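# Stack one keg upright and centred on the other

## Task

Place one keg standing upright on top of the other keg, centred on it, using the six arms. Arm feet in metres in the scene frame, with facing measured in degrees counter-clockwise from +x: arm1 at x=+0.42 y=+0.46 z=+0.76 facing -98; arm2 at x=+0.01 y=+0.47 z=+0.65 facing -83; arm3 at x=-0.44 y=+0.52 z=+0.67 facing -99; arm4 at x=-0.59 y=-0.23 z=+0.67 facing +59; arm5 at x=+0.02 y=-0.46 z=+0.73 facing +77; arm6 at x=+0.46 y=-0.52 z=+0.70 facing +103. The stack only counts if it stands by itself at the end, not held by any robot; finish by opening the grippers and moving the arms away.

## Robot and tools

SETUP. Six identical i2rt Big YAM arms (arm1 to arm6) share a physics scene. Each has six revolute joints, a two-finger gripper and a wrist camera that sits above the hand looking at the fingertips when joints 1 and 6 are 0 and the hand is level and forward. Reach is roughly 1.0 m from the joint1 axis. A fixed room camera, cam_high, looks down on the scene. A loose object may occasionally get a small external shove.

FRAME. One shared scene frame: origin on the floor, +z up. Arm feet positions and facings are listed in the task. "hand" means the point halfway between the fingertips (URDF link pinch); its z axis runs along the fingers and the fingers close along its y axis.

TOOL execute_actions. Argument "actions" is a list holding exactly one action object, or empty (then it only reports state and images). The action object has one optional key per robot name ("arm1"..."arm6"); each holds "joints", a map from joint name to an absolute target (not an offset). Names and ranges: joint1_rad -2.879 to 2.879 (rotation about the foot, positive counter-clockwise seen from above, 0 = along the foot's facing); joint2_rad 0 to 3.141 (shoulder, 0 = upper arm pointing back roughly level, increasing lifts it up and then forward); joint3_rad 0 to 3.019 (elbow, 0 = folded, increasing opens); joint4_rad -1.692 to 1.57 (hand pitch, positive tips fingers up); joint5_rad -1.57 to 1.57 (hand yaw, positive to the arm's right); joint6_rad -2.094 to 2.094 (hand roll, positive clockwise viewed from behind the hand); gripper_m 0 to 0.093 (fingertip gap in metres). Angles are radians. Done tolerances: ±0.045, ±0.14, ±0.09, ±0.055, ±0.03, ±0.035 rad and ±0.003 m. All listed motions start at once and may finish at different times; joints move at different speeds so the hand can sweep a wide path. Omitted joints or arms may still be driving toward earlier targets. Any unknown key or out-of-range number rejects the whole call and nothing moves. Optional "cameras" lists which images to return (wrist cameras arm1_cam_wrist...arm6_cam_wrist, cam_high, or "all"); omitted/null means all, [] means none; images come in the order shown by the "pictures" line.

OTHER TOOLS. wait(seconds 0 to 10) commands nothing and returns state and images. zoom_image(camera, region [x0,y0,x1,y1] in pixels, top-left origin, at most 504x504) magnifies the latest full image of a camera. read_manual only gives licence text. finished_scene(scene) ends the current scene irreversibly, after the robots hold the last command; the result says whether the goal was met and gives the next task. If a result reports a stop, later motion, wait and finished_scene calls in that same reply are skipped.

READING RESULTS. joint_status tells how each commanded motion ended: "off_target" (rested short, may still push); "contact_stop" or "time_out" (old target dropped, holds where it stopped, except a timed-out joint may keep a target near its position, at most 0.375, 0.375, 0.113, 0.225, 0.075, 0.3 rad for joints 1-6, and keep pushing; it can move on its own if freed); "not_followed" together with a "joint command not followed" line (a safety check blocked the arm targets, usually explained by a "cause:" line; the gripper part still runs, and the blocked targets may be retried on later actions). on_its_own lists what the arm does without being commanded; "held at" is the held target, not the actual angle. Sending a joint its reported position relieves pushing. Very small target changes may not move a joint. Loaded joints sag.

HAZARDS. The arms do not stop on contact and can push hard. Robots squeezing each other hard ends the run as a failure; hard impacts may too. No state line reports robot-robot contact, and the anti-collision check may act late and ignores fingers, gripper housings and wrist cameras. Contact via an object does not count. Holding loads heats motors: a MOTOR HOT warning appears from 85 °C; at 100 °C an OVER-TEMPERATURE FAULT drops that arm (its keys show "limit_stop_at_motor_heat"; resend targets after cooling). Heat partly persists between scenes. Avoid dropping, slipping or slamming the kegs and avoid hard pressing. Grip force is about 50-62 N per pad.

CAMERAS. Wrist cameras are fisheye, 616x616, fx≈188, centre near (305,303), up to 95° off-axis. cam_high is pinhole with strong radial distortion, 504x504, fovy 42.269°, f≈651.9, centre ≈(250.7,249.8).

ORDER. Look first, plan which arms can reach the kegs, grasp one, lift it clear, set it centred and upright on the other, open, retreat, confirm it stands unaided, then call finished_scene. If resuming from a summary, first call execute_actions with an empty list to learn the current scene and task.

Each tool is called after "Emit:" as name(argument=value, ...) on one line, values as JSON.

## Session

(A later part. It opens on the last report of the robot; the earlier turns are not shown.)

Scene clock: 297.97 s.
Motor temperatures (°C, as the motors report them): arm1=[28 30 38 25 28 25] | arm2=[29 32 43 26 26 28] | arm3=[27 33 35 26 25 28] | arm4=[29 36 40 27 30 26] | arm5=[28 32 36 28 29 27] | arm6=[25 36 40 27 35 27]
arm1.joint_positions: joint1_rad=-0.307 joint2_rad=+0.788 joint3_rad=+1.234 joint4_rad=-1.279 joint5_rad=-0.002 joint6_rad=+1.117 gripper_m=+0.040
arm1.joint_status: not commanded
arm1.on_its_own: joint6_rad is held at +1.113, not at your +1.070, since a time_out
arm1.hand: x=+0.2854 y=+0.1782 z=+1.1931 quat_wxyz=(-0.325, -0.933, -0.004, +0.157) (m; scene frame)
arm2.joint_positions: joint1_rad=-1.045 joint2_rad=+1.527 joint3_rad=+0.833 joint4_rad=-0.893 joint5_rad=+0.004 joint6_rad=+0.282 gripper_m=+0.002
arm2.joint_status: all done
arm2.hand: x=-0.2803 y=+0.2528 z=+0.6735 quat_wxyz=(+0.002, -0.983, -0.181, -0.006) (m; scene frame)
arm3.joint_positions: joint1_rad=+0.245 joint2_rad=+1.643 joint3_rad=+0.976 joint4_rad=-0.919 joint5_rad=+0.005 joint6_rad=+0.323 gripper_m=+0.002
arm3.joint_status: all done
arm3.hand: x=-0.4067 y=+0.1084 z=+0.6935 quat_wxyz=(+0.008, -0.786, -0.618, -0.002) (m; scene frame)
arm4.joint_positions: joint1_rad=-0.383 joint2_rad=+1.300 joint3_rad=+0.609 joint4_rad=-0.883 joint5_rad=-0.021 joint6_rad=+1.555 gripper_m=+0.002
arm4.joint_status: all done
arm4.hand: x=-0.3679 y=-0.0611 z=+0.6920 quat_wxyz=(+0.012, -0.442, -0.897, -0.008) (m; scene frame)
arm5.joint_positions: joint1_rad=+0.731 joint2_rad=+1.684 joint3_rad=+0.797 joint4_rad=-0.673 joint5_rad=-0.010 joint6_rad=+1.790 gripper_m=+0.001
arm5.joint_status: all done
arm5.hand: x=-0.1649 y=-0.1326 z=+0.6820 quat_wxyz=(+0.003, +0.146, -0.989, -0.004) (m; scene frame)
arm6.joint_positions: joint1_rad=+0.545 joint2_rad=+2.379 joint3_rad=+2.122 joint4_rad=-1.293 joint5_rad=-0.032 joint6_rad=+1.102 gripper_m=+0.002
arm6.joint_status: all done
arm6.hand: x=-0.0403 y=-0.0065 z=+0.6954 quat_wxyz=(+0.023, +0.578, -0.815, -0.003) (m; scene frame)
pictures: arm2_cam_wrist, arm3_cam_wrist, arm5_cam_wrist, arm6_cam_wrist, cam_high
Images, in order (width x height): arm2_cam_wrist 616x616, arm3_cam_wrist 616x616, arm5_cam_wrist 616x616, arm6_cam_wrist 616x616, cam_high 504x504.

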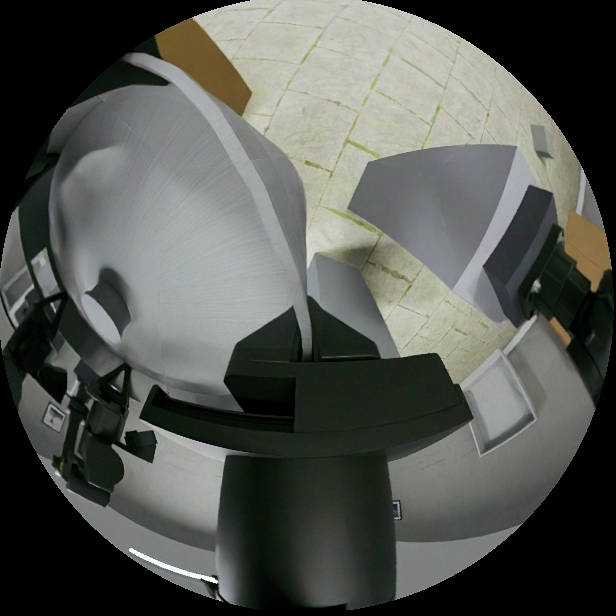

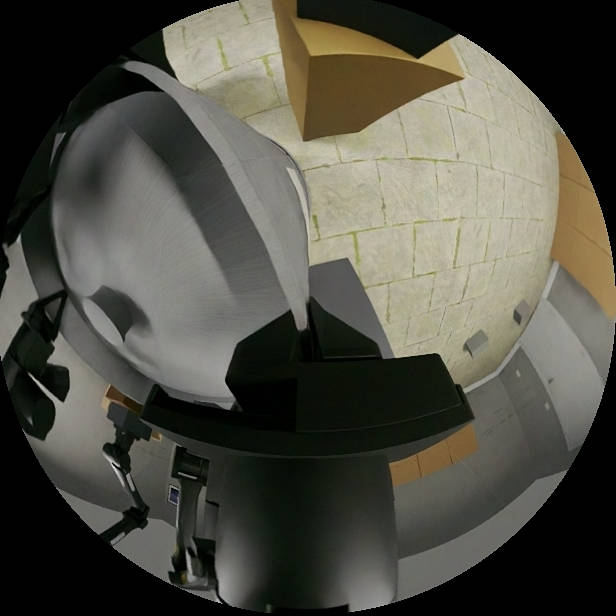

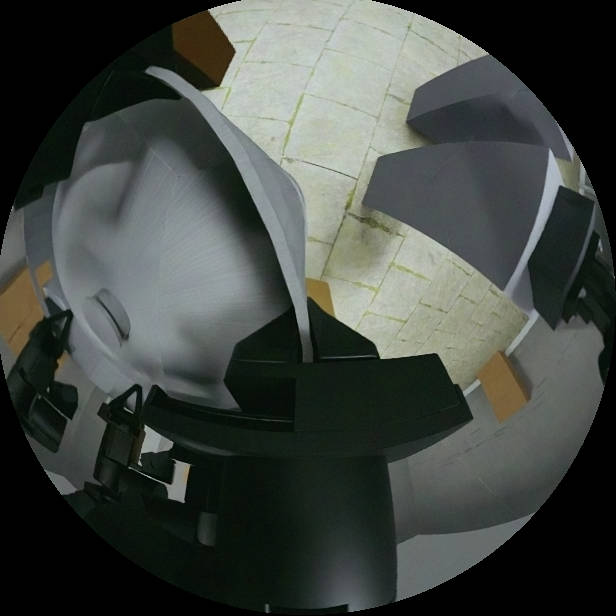

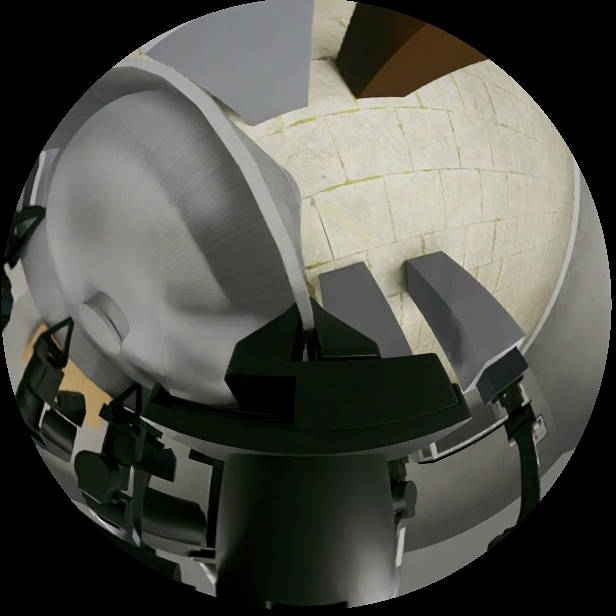

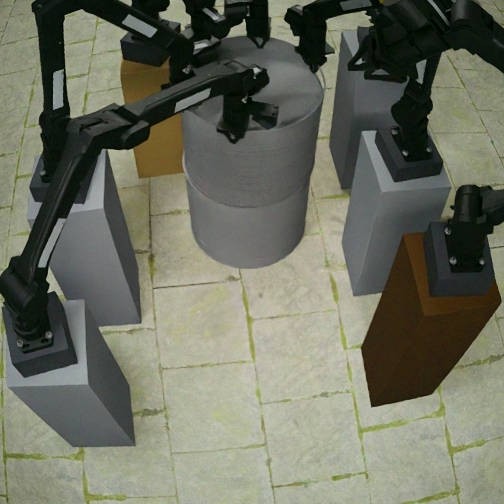

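Emit:
execute_actions(actions=[{"arm2":{"joints":{"joint2_rad":1.482,"joint3_rad":0.922,"joint4_rad":-0.86}},"arm3":{"joints":{"joint1_rad":0.215,"joint2_rad":1.634,"joint3_rad":1.036,"joint4_rad":-0.875,"joint6_rad":0.3}},"arm4":{"joints":{"joint2_rad":1.222,"joint3_rad":0.585,"joint4_rad":-0.84}},"arm5":{"joints":{"joint1_rad":0.772,"joint2_rad":1.65,"joint3_rad":0.794,"joint4_rad":-0.63,"joint6_rad":1.82}},"arm6":{"joints":{"joint1_rad":0.558,"joint2_rad":2.312,"joint3_rad":2.137,"joint4_rad":-1.275}}}])

Emit:
zoom_image(camera="cam_high", region=[160, 60, 340, 240])

Scene clock: 303.77 s.
Motor temperatures (°C, as the motors report them): arm1=[28 30 38 25 28 25] | arm2=[29 32 44 26 26 28] | arm3=[27 33 36 26 25 28] | arm4=[29 36 39 27 30 26] | arm5=[28 32 35 28 29 27] | arm6=[25 37 39 27 35 27]
arm1.joint_positions: joint1_rad=-0.307 joint2_rad=+0.788 joint3_rad=+1.234 joint4_rad=-1.279 joint5_rad=-0.002 joint6_rad=+1.117 gripper_m=+0.040
arm1.joint_status: not commanded
arm1.on_its_own: joint6_rad is held at +1.113, not at your +1.070, since a time_out
arm1.hand: x=+0.2854 y=+0.1782 z=+1.1931 quat_wxyz=(-0.325, -0.933, -0.004, +0.157) (m; scene frame)
arm2.joint_positions: joint1_rad=-1.045 joint2_rad=+1.561 joint3_rad=+0.834 joint4_rad=-0.844 joint5_rad=-0.001 joint6_rad=+0.287 gripper_m=+0.002
arm2.joint_status: all done
arm2.hand: x=-0.2869 y=+0.2464 z=+0.6623 quat_wxyz=(-0.004, -0.984, -0.179, +0.001) (m; scene frame)
arm3.joint_positions: joint1_rad=+0.225 joint2_rad=+1.677 joint3_rad=+0.977 joint4_rad=-0.879 joint5_rad=-0.001 joint6_rad=+0.303 gripper_m=+0.002
arm3.joint_status: all done
arm3.hand: x=-0.4137 y=+0.1010 z=+0.6806 quat_wxyz=(+0.003, -0.786, -0.618, -0.002) (m; scene frame)
arm4.joint_positions: joint1_rad=-0.386 joint2_rad=+1.299 joint3_rad=+0.563 joint4_rad=-0.831 joint5_rad=-0.015 joint6_rad=+1.551 gripper_m=+0.002
arm4.joint_status: all done
arm4.hand: x=-0.3745 y=-0.0683 z=+0.6790 quat_wxyz=(+0.007, -0.442, -0.897, -0.011) (m; scene frame)
arm5.joint_positions: joint1_rad=+0.761 joint2_rad=+1.697 joint3_rad=+0.778 joint4_rad=-0.629 joint5_rad=+0.003 joint6_rad=+1.813 gripper_m=+0.001
arm5.joint_status: all done
arm5.hand: x=-0.1718 y=-0.1388 z=+0.6729 quat_wxyz=(+0.000, +0.149, -0.989, -0.012) (m; scene frame)
arm6.joint_positions: joint1_rad=+0.561 joint2_rad=+2.380 joint3_rad=+2.106 joint4_rad=-1.267 joint5_rad=-0.024 joint6_rad=+1.112 gripper_m=+0.002
arm6.joint_status: all done
arm6.hand: x=-0.0476 y=-0.0127 z=+0.6892 quat_wxyz=(+0.020, +0.581, -0.814, -0.008) (m; scene frame)
pictures: arm1_cam_wrist, arm2_cam_wrist, arm3_cam_wrist, arm4_cam_wrist, arm5_cam_wrist, arm6_cam_wrist, cam_high
Images, in order (width x height): arm1_cam_wrist 616x616, arm2_cam_wrist 616x616, arm3_cam_wrist 616x616, arm4_cam_wrist 616x616, arm5_cam_wrist 616x616, arm6_cam_wrist 616x616, cam_high 504x504.

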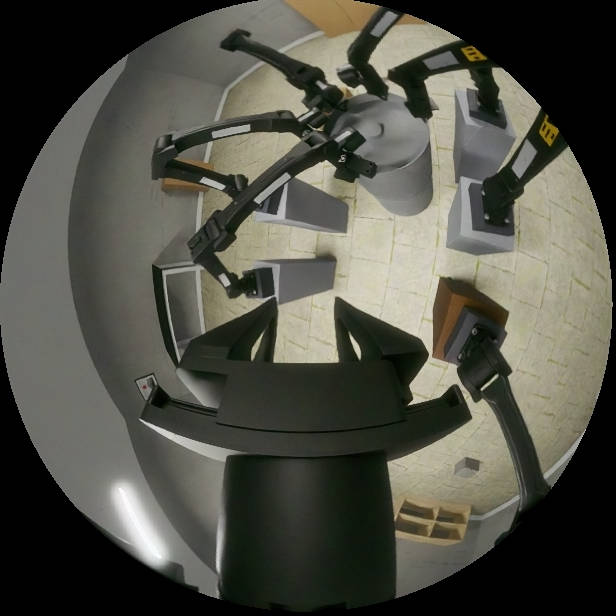

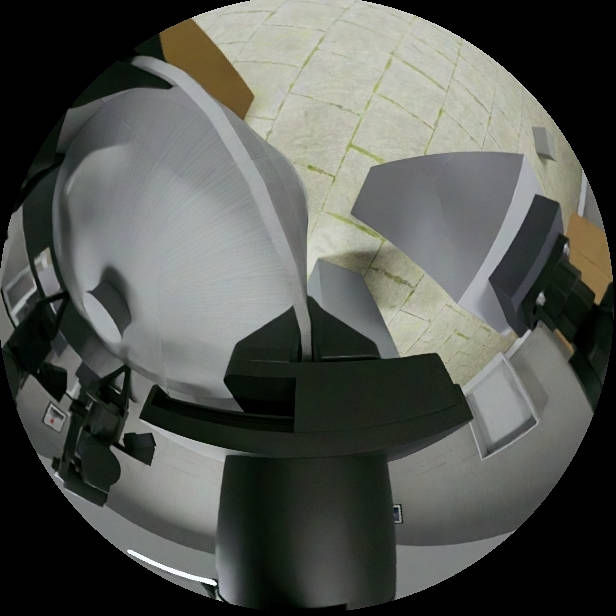

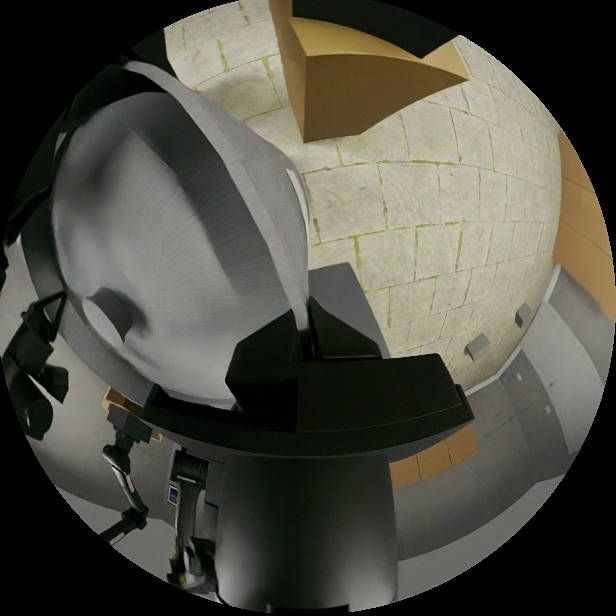

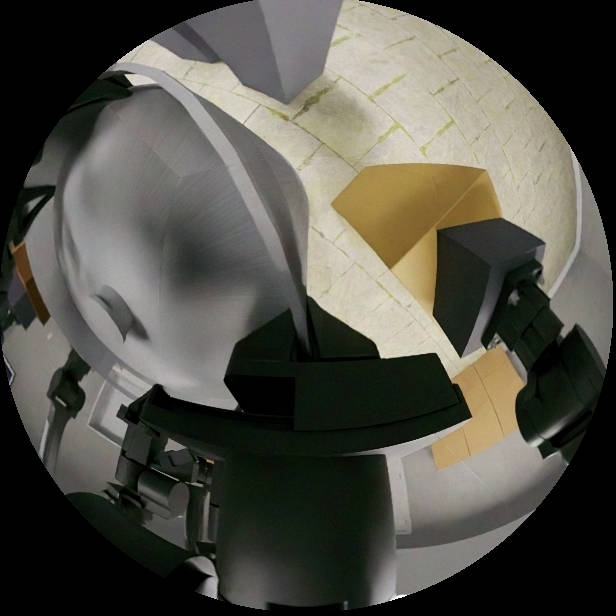

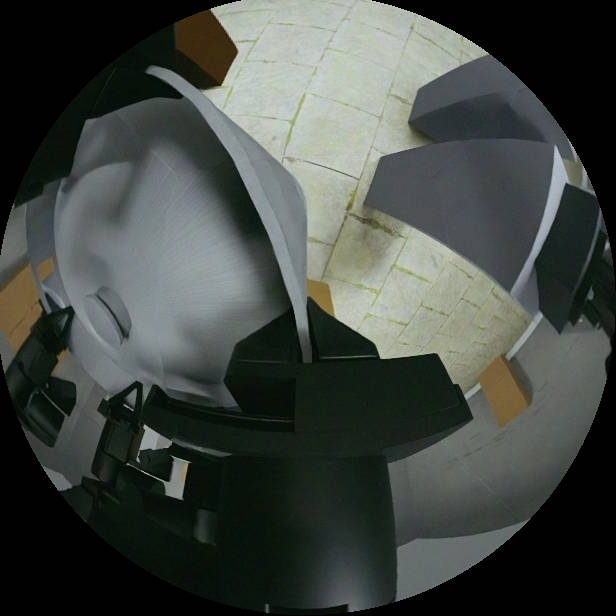

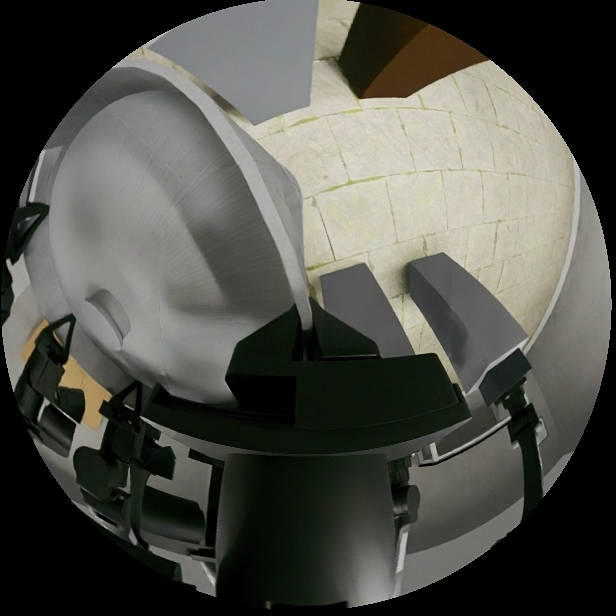

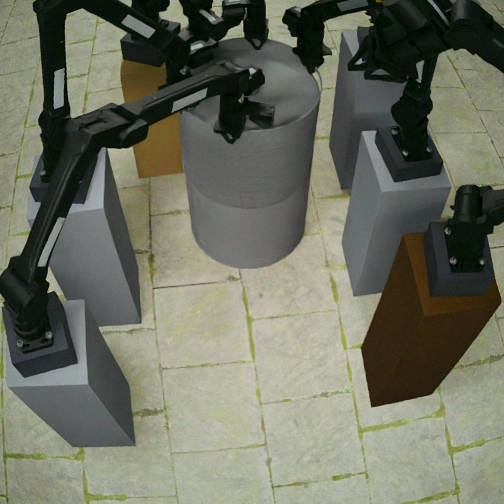

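Region (160, 60, 340, 240) of cam_high's 504x504 image, scaled by 2.800, with more detail than that image has.

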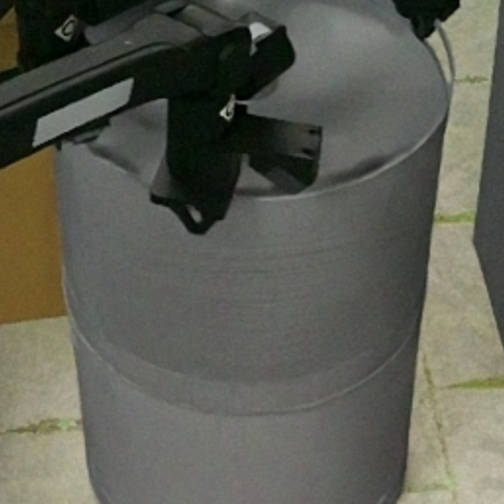

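Well aligned. Unload the weight by commanding current positions (slightly lower).

Emit:
execute_actions(actions=[{"arm2":{"joints":{"joint2_rad":1.54,"joint3_rad":0.86,"joint4_rad":-0.84}},"arm3":{"joints":{"joint2_rad":1.675,"joint3_rad":0.99}},"arm4":{"joints":{"joint1_rad":-0.39,"joint2_rad":1.29,"joint3_rad":0.565,"joint4_rad":-0.82}},"arm5":{"joints":{"joint2_rad":1.7,"joint3_rad":0.78}},"arm6":{"joints":{"joint2_rad":2.37,"joint3_rad":2.11,"joint4_rad":-1.265}}}], cameras=["cam_high"])

Emit:
zoom_image(camera="cam_high", region=[160, 60, 340, 240])

Scene clock: 308.23 s.
Motor temperatures (°C, as the motors report them): arm1=[28 30 39 25 28 25] | arm2=[29 32 44 26 26 28] | arm3=[27 32 36 26 25 28] | arm4=[29 36 39 27 30 26] | arm5=[28 32 35 28 28 27] | arm6=[25 37 38 27 34 27]
arm1.joint_positions: joint1_rad=-0.307 joint2_rad=+0.788 joint3_rad=+1.234 joint4_rad=-1.279 joint5_rad=-0.002 joint6_rad=+1.117 gripper_m=+0.040
arm1.joint_status: not commanded
arm1.on_its_own: joint6_rad is held at +1.113, not at your +1.070, since a time_out
arm1.hand: x=+0.2854 y=+0.1782 z=+1.1931 quat_wxyz=(-0.325, -0.933, -0.004, +0.157) (m; scene frame)
arm2.joint_positions: joint1_rad=-1.044 joint2_rad=+1.571 joint3_rad=+0.834 joint4_rad=-0.827 joint5_rad=+0.003 joint6_rad=+0.289 gripper_m=+0.002
arm2.joint_status: all done
arm2.hand: x=-0.2895 y=+0.2450 z=+0.6585 quat_wxyz=(-0.004, -0.984, -0.178, +0.004) (m; scene frame)
arm3.joint_positions: joint1_rad=+0.216 joint2_rad=+1.690 joint3_rad=+0.977 joint4_rad=-0.867 joint5_rad=+0.000 joint6_rad=+0.298 gripper_m=+0.002
arm3.joint_status: all done
arm3.hand: x=-0.4173 y=+0.0995 z=+0.6752 quat_wxyz=(+0.004, -0.788, -0.616, -0.002) (m; scene frame)
arm4.joint_positions: joint1_rad=-0.384 joint2_rad=+1.310 joint3_rad=+0.551 joint4_rad=-0.820 joint5_rad=-0.016 joint6_rad=+1.551 gripper_m=+0.001
arm4.joint_status: all done
arm4.hand: x=-0.3786 y=-0.0705 z=+0.6728 quat_wxyz=(+0.010, -0.441, -0.898, -0.005) (m; scene frame)
arm5.joint_positions: joint1_rad=+0.772 joint2_rad=+1.707 joint3_rad=+0.776 joint4_rad=-0.622 joint5_rad=+0.002 joint6_rad=+1.820 gripper_m=+0.001
arm5.joint_status: all done
arm5.hand: x=-0.1746 y=-0.1421 z=+0.6687 quat_wxyz=(-0.001, +0.151, -0.988, -0.009) (m; scene frame)
arm6.joint_positions: joint1_rad=+0.567 joint2_rad=+2.381 joint3_rad=+2.100 joint4_rad=-1.256 joint5_rad=-0.017 joint6_rad=+1.122 gripper_m=+0.002
arm6.joint_status: all done
arm6.hand: x=-0.0506 y=-0.0152 z=+0.6864 quat_wxyz=(+0.017, +0.579, -0.815, -0.010) (m; scene frame)
pictures: cam_high
Images, in order (width x height): cam_high 504x504.

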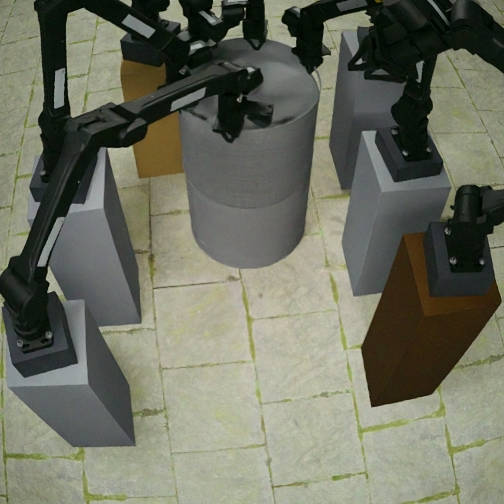

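Region (160, 60, 340, 240) of cam_high's 504x504 image, scaled by 2.800, with more detail than that image has.

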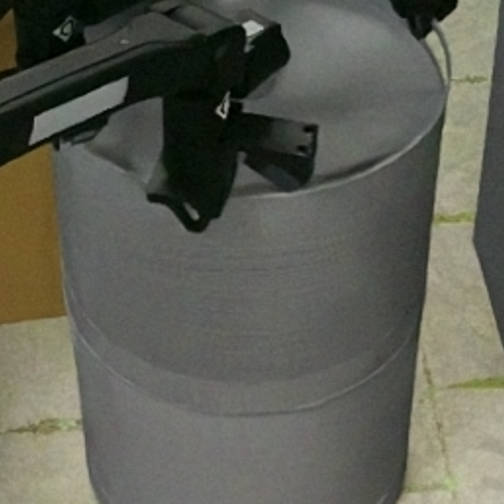

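Emit:
execute_actions(actions=[{"arm2":{"joints":{"gripper_m":0.04}},"arm3":{"joints":{"gripper_m":0.04}},"arm4":{"joints":{"gripper_m":0.04}},"arm5":{"joints":{"gripper_m":0.04}},"arm6":{"joints":{"gripper_m":0.04}}}], cameras=[])

Emit:
execute_actions(actions=[{"arm2":{"joints":{"joint2_rad":1.45,"joint3_rad":0.91,"joint4_rad":-1.03}},"arm3":{"joints":{"joint2_rad":1.58,"joint3_rad":1.055,"joint4_rad":-1.05}},"arm4":{"joints":{"joint2_rad":1.17,"joint3_rad":0.66,"joint4_rad":-1.05}},"arm5":{"joints":{"joint2_rad":1.555,"joint3_rad":0.83,"joint4_rad":-0.82}},"arm6":{"joints":{"joint2_rad":2.3,"joint3_rad":2.16,"joint4_rad":-1.4}}}], cameras=["cam_high"])

Scene clock: 314.67 s.
Motor temperatures (°C, as the motors report them): arm1=[28 30 39 25 28 25] | arm2=[29 31 43 26 26 28] | arm3=[27 32 35 26 25 28] | arm4=[29 35 38 27 30 26] | arm5=[28 32 35 28 28 27] | arm6=[25 36 37 27 34 27]
arm1.joint_positions: joint1_rad=-0.307 joint2_rad=+0.788 joint3_rad=+1.234 joint4_rad=-1.279 joint5_rad=-0.002 joint6_rad=+1.117 gripper_m=+0.040
arm1.joint_status: not commanded
arm1.on_its_own: joint6_rad is held at +1.113, not at your +1.070, since a time_out
arm1.hand: x=+0.2854 y=+0.1782 z=+1.1931 quat_wxyz=(-0.325, -0.933, -0.004, +0.157) (m; scene frame)
arm2.joint_positions: joint1_rad=-1.044 joint2_rad=+1.564 joint3_rad=+0.834 joint4_rad=-0.827 joint5_rad=+0.002 joint6_rad=+0.285 gripper_m=+0.040
arm2.joint_status: all done
arm2.hand: x=-0.2900 y=+0.2445 z=+0.6612 quat_wxyz=(-0.006, -0.984, -0.180, +0.007) (m; scene frame)
arm3.joint_positions: joint1_rad=+0.215 joint2_rad=+1.690 joint3_rad=+0.977 joint4_rad=-0.866 joint5_rad=+0.002 joint6_rad=+0.298 gripper_m=+0.040
arm3.joint_status: all done
arm3.hand: x=-0.4184 y=+0.0993 z=+0.6752 quat_wxyz=(+0.004, -0.788, -0.616, -0.001) (m; scene frame)
arm4.joint_positions: joint1_rad=-0.384 joint2_rad=+1.301 joint3_rad=+0.546 joint4_rad=-0.824 joint5_rad=-0.005 joint6_rad=+1.546 gripper_m=+0.040
arm4.joint_status: all done
arm4.hand: x=-0.3791 y=-0.0734 z=+0.6739 quat_wxyz=(+0.005, -0.439, -0.899, -0.003) (m; scene frame)
arm5.joint_positions: joint1_rad=+0.772 joint2_rad=+1.707 joint3_rad=+0.776 joint4_rad=-0.622 joint5_rad=+0.001 joint6_rad=+1.820 gripper_m=+0.040
arm5.joint_status: all done
arm5.hand: x=-0.1747 y=-0.1422 z=+0.6689 quat_wxyz=(+0.000, +0.151, -0.988, -0.009) (m; scene frame)
arm6.joint_positions: joint1_rad=+0.566 joint2_rad=+2.378 joint3_rad=+2.100 joint4_rad=-1.257 joint5_rad=-0.003 joint6_rad=+1.119 gripper_m=+0.040
arm6.joint_status: all done
arm6.hand: x=-0.0482 y=-0.0124 z=+0.6881 quat_wxyz=(+0.010, +0.580, -0.814, -0.013) (m; scene frame)
pictures: none
No camera images: the call's "cameras" was empty. Leave "cameras" out to get every camera's image.

Scene clock: 315.67 s.
Motor temperatures (°C, as the motors report them): arm1=[28 30 39 25 28 25] | arm2=[29 31 43 26 26 28] | arm3=[27 32 35 26 25 28] | arm4=[29 35 38 27 30 26] | arm5=[28 32 35 28 28 27] | arm6=[25 36 37 27 34 27]
arm1.joint_positions: joint1_rad=-0.307 joint2_rad=+0.788 joint3_rad=+1.234 joint4_rad=-1.279 joint5_rad=-0.002 joint6_rad=+1.117 gripper_m=+0.040
arm1.joint_status: not commanded
arm1.on_its_own: joint6_rad is held at +1.113, not at your +1.070, since a time_out
arm1.hand: x=+0.2854 y=+0.1782 z=+1.1931 quat_wxyz=(-0.325, -0.933, -0.004, +0.157) (m; scene frame)
arm2.joint_positions: joint1_rad=-1.044 joint2_rad=+1.453 joint3_rad=+0.863 joint4_rad=-1.018 joint5_rad=+0.002 joint6_rad=+0.285 gripper_m=+0.040
arm2.joint_status: all done
arm2.hand: x=-0.2721 y=+0.2583 z=+0.7081 quat_wxyz=(+0.006, -0.984, -0.180, -0.016) (m; scene frame)
arm3.joint_positions: joint1_rad=+0.215 joint2_rad=+1.582 joint3_rad=+1.025 joint4_rad=-1.035 joint5_rad=+0.002 joint6_rad=+0.298 gripper_m=+0.040
arm3.joint_status: all done
arm3.hand: x=-0.4188 y=+0.1074 z=+0.7335 quat_wxyz=(+0.009, -0.788, -0.616, -0.005) (m; scene frame)
arm4.joint_positions: joint1_rad=-0.384 joint2_rad=+1.163 joint3_rad=+0.624 joint4_rad=-1.041 joint5_rad=-0.004 joint6_rad=+1.546 gripper_m=+0.040
arm4.joint_status: all done
arm4.hand: x=-0.3820 y=-0.0762 z=+0.7306 quat_wxyz=(+0.006, -0.439, -0.899, -0.002) (m; scene frame)
arm5.joint_positions: joint1_rad=+0.772 joint2_rad=+1.546 joint3_rad=+0.803 joint4_rad=-0.810 joint5_rad=+0.001 joint6_rad=+1.820 gripper_m=+0.040
arm5.joint_status: all done
arm5.hand: x=-0.1716 y=-0.1480 z=+0.7314 quat_wxyz=(+0.000, +0.151, -0.988, -0.009) (m; scene frame)
arm6.joint_positions: joint1_rad=+0.566 joint2_rad=+2.298 joint3_rad=+2.115 joint4_rad=-1.389 joint5_rad=-0.003 joint6_rad=+1.118 gripper_m=+0.040
arm6.joint_status: all done
arm6.hand: x=-0.0348 y=-0.0247 z=+0.7484 quat_wxyz=(+0.007, +0.580, -0.814, +0.005) (m; scene frame)
pictures: cam_high
Images, in order (width x height): cam_high 504x504.

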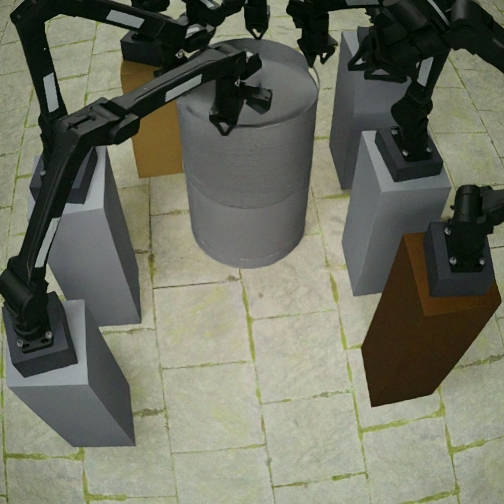

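Emit:
execute_actions(actions=[{"arm2":{"joints":{"joint1_rad":-0.6,"joint2_rad":0.8,"joint3_rad":1.0,"joint4_rad":-1.4}},"arm3":{"joints":{"joint1_rad":-0.1,"joint2_rad":0.8,"joint4_rad":-1.4}},"arm4":{"joints":{"joint2_rad":0.5,"joint3_rad":0.8,"joint4_rad":-1.4}},"arm5":{"joints":{"joint1_rad":0.4,"joint2_rad":0.8,"joint3_rad":1.0,"joint4_rad":-1.3}},"arm6":{"joints":{"joint1_rad":0.1,"joint2_rad":1.2,"joint3_rad":1.7,"joint4_rad":-1.6}}}], cameras=["cam_high","arm4_cam_wrist"])

Scene clock: 320.33 s.
Motor temperatures (°C, as the motors report them): arm1=[28 30 39 25 28 25] | arm2=[29 31 43 26 26 28] | arm3=[27 32 35 26 25 28] | arm4=[29 35 39 27 30 26] | arm5=[28 32 35 28 28 27] | arm6=[25 35 37 27 33 27]
arm1.joint_positions: joint1_rad=-0.307 joint2_rad=+0.788 joint3_rad=+1.234 joint4_rad=-1.279 joint5_rad=-0.002 joint6_rad=+1.117 gripper_m=+0.040
arm1.joint_status: not commanded
arm1.on_its_own: joint6_rad is held at +1.113, not at your +1.070, since a time_out
arm1.hand: x=+0.2854 y=+0.1782 z=+1.1931 quat_wxyz=(-0.325, -0.933, -0.004, +0.157) (m; scene frame)
arm2.joint_positions: joint1_rad=-0.608 joint2_rad=+0.793 joint3_rad=+0.946 joint4_rad=-1.388 joint5_rad=-0.001 joint6_rad=+0.284 gripper_m=+0.040
arm2.joint_status: all done
arm2.hand: x=-0.1137 y=+0.2399 z=+0.9263 quat_wxyz=(-0.109, -0.908, -0.383, +0.131) (m; scene frame)
arm3.joint_positions: joint1_rad=-0.106 joint2_rad=+0.792 joint3_rad=+1.025 joint4_rad=-1.386 joint5_rad=+0.002 joint6_rad=+0.298 gripper_m=+0.040
arm3.joint_status: all done
arm3.hand: x=-0.5134 y=+0.2543 z=+0.9840 quat_wxyz=(-0.148, -0.857, -0.471, +0.145) (m; scene frame)
arm4.joint_positions: joint1_rad=-0.384 joint2_rad=+0.497 joint3_rad=+0.757 joint4_rad=-1.393 joint5_rad=-0.004 joint6_rad=+1.545 gripper_m=+0.040
arm4.joint_status: all done
arm4.hand: x=-0.4342 y=-0.1166 z=+0.9136 quat_wxyz=(-0.097, -0.428, -0.876, -0.199) (m; scene frame)
arm5.joint_positions: joint1_rad=+0.393 joint2_rad=+0.798 joint3_rad=+0.977 joint4_rad=-1.290 joint5_rad=+0.001 joint6_rad=+1.820 gripper_m=+0.040
arm5.joint_status: all done
arm5.hand: x=-0.0317 y=-0.1742 z=+1.0223 quat_wxyz=(+0.044, -0.036, -0.973, -0.224) (m; scene frame)
arm6.joint_positions: joint1_rad=+0.109 joint2_rad=+1.202 joint3_rad=+1.699 joint4_rad=-1.591 joint5_rad=+0.001 joint6_rad=+1.116 gripper_m=+0.040
arm6.joint_status: all done
arm6.hand: x=+0.3340 y=-0.1372 z=+1.1674 quat_wxyz=(-0.011, +0.371, -0.900, -0.229) (m; scene frame)
pictures: arm4_cam_wrist, cam_high
Images, in order (width x height): arm4_cam_wrist 616x616, cam_high 504x504.

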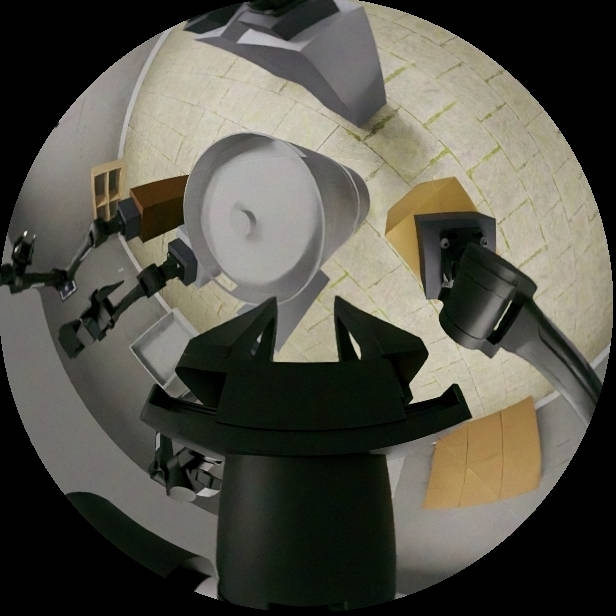

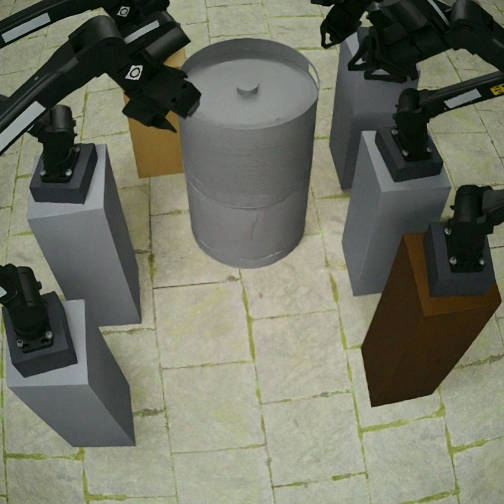

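Emit:
finished_scene(scene=1)

The scene is finished: the task was done.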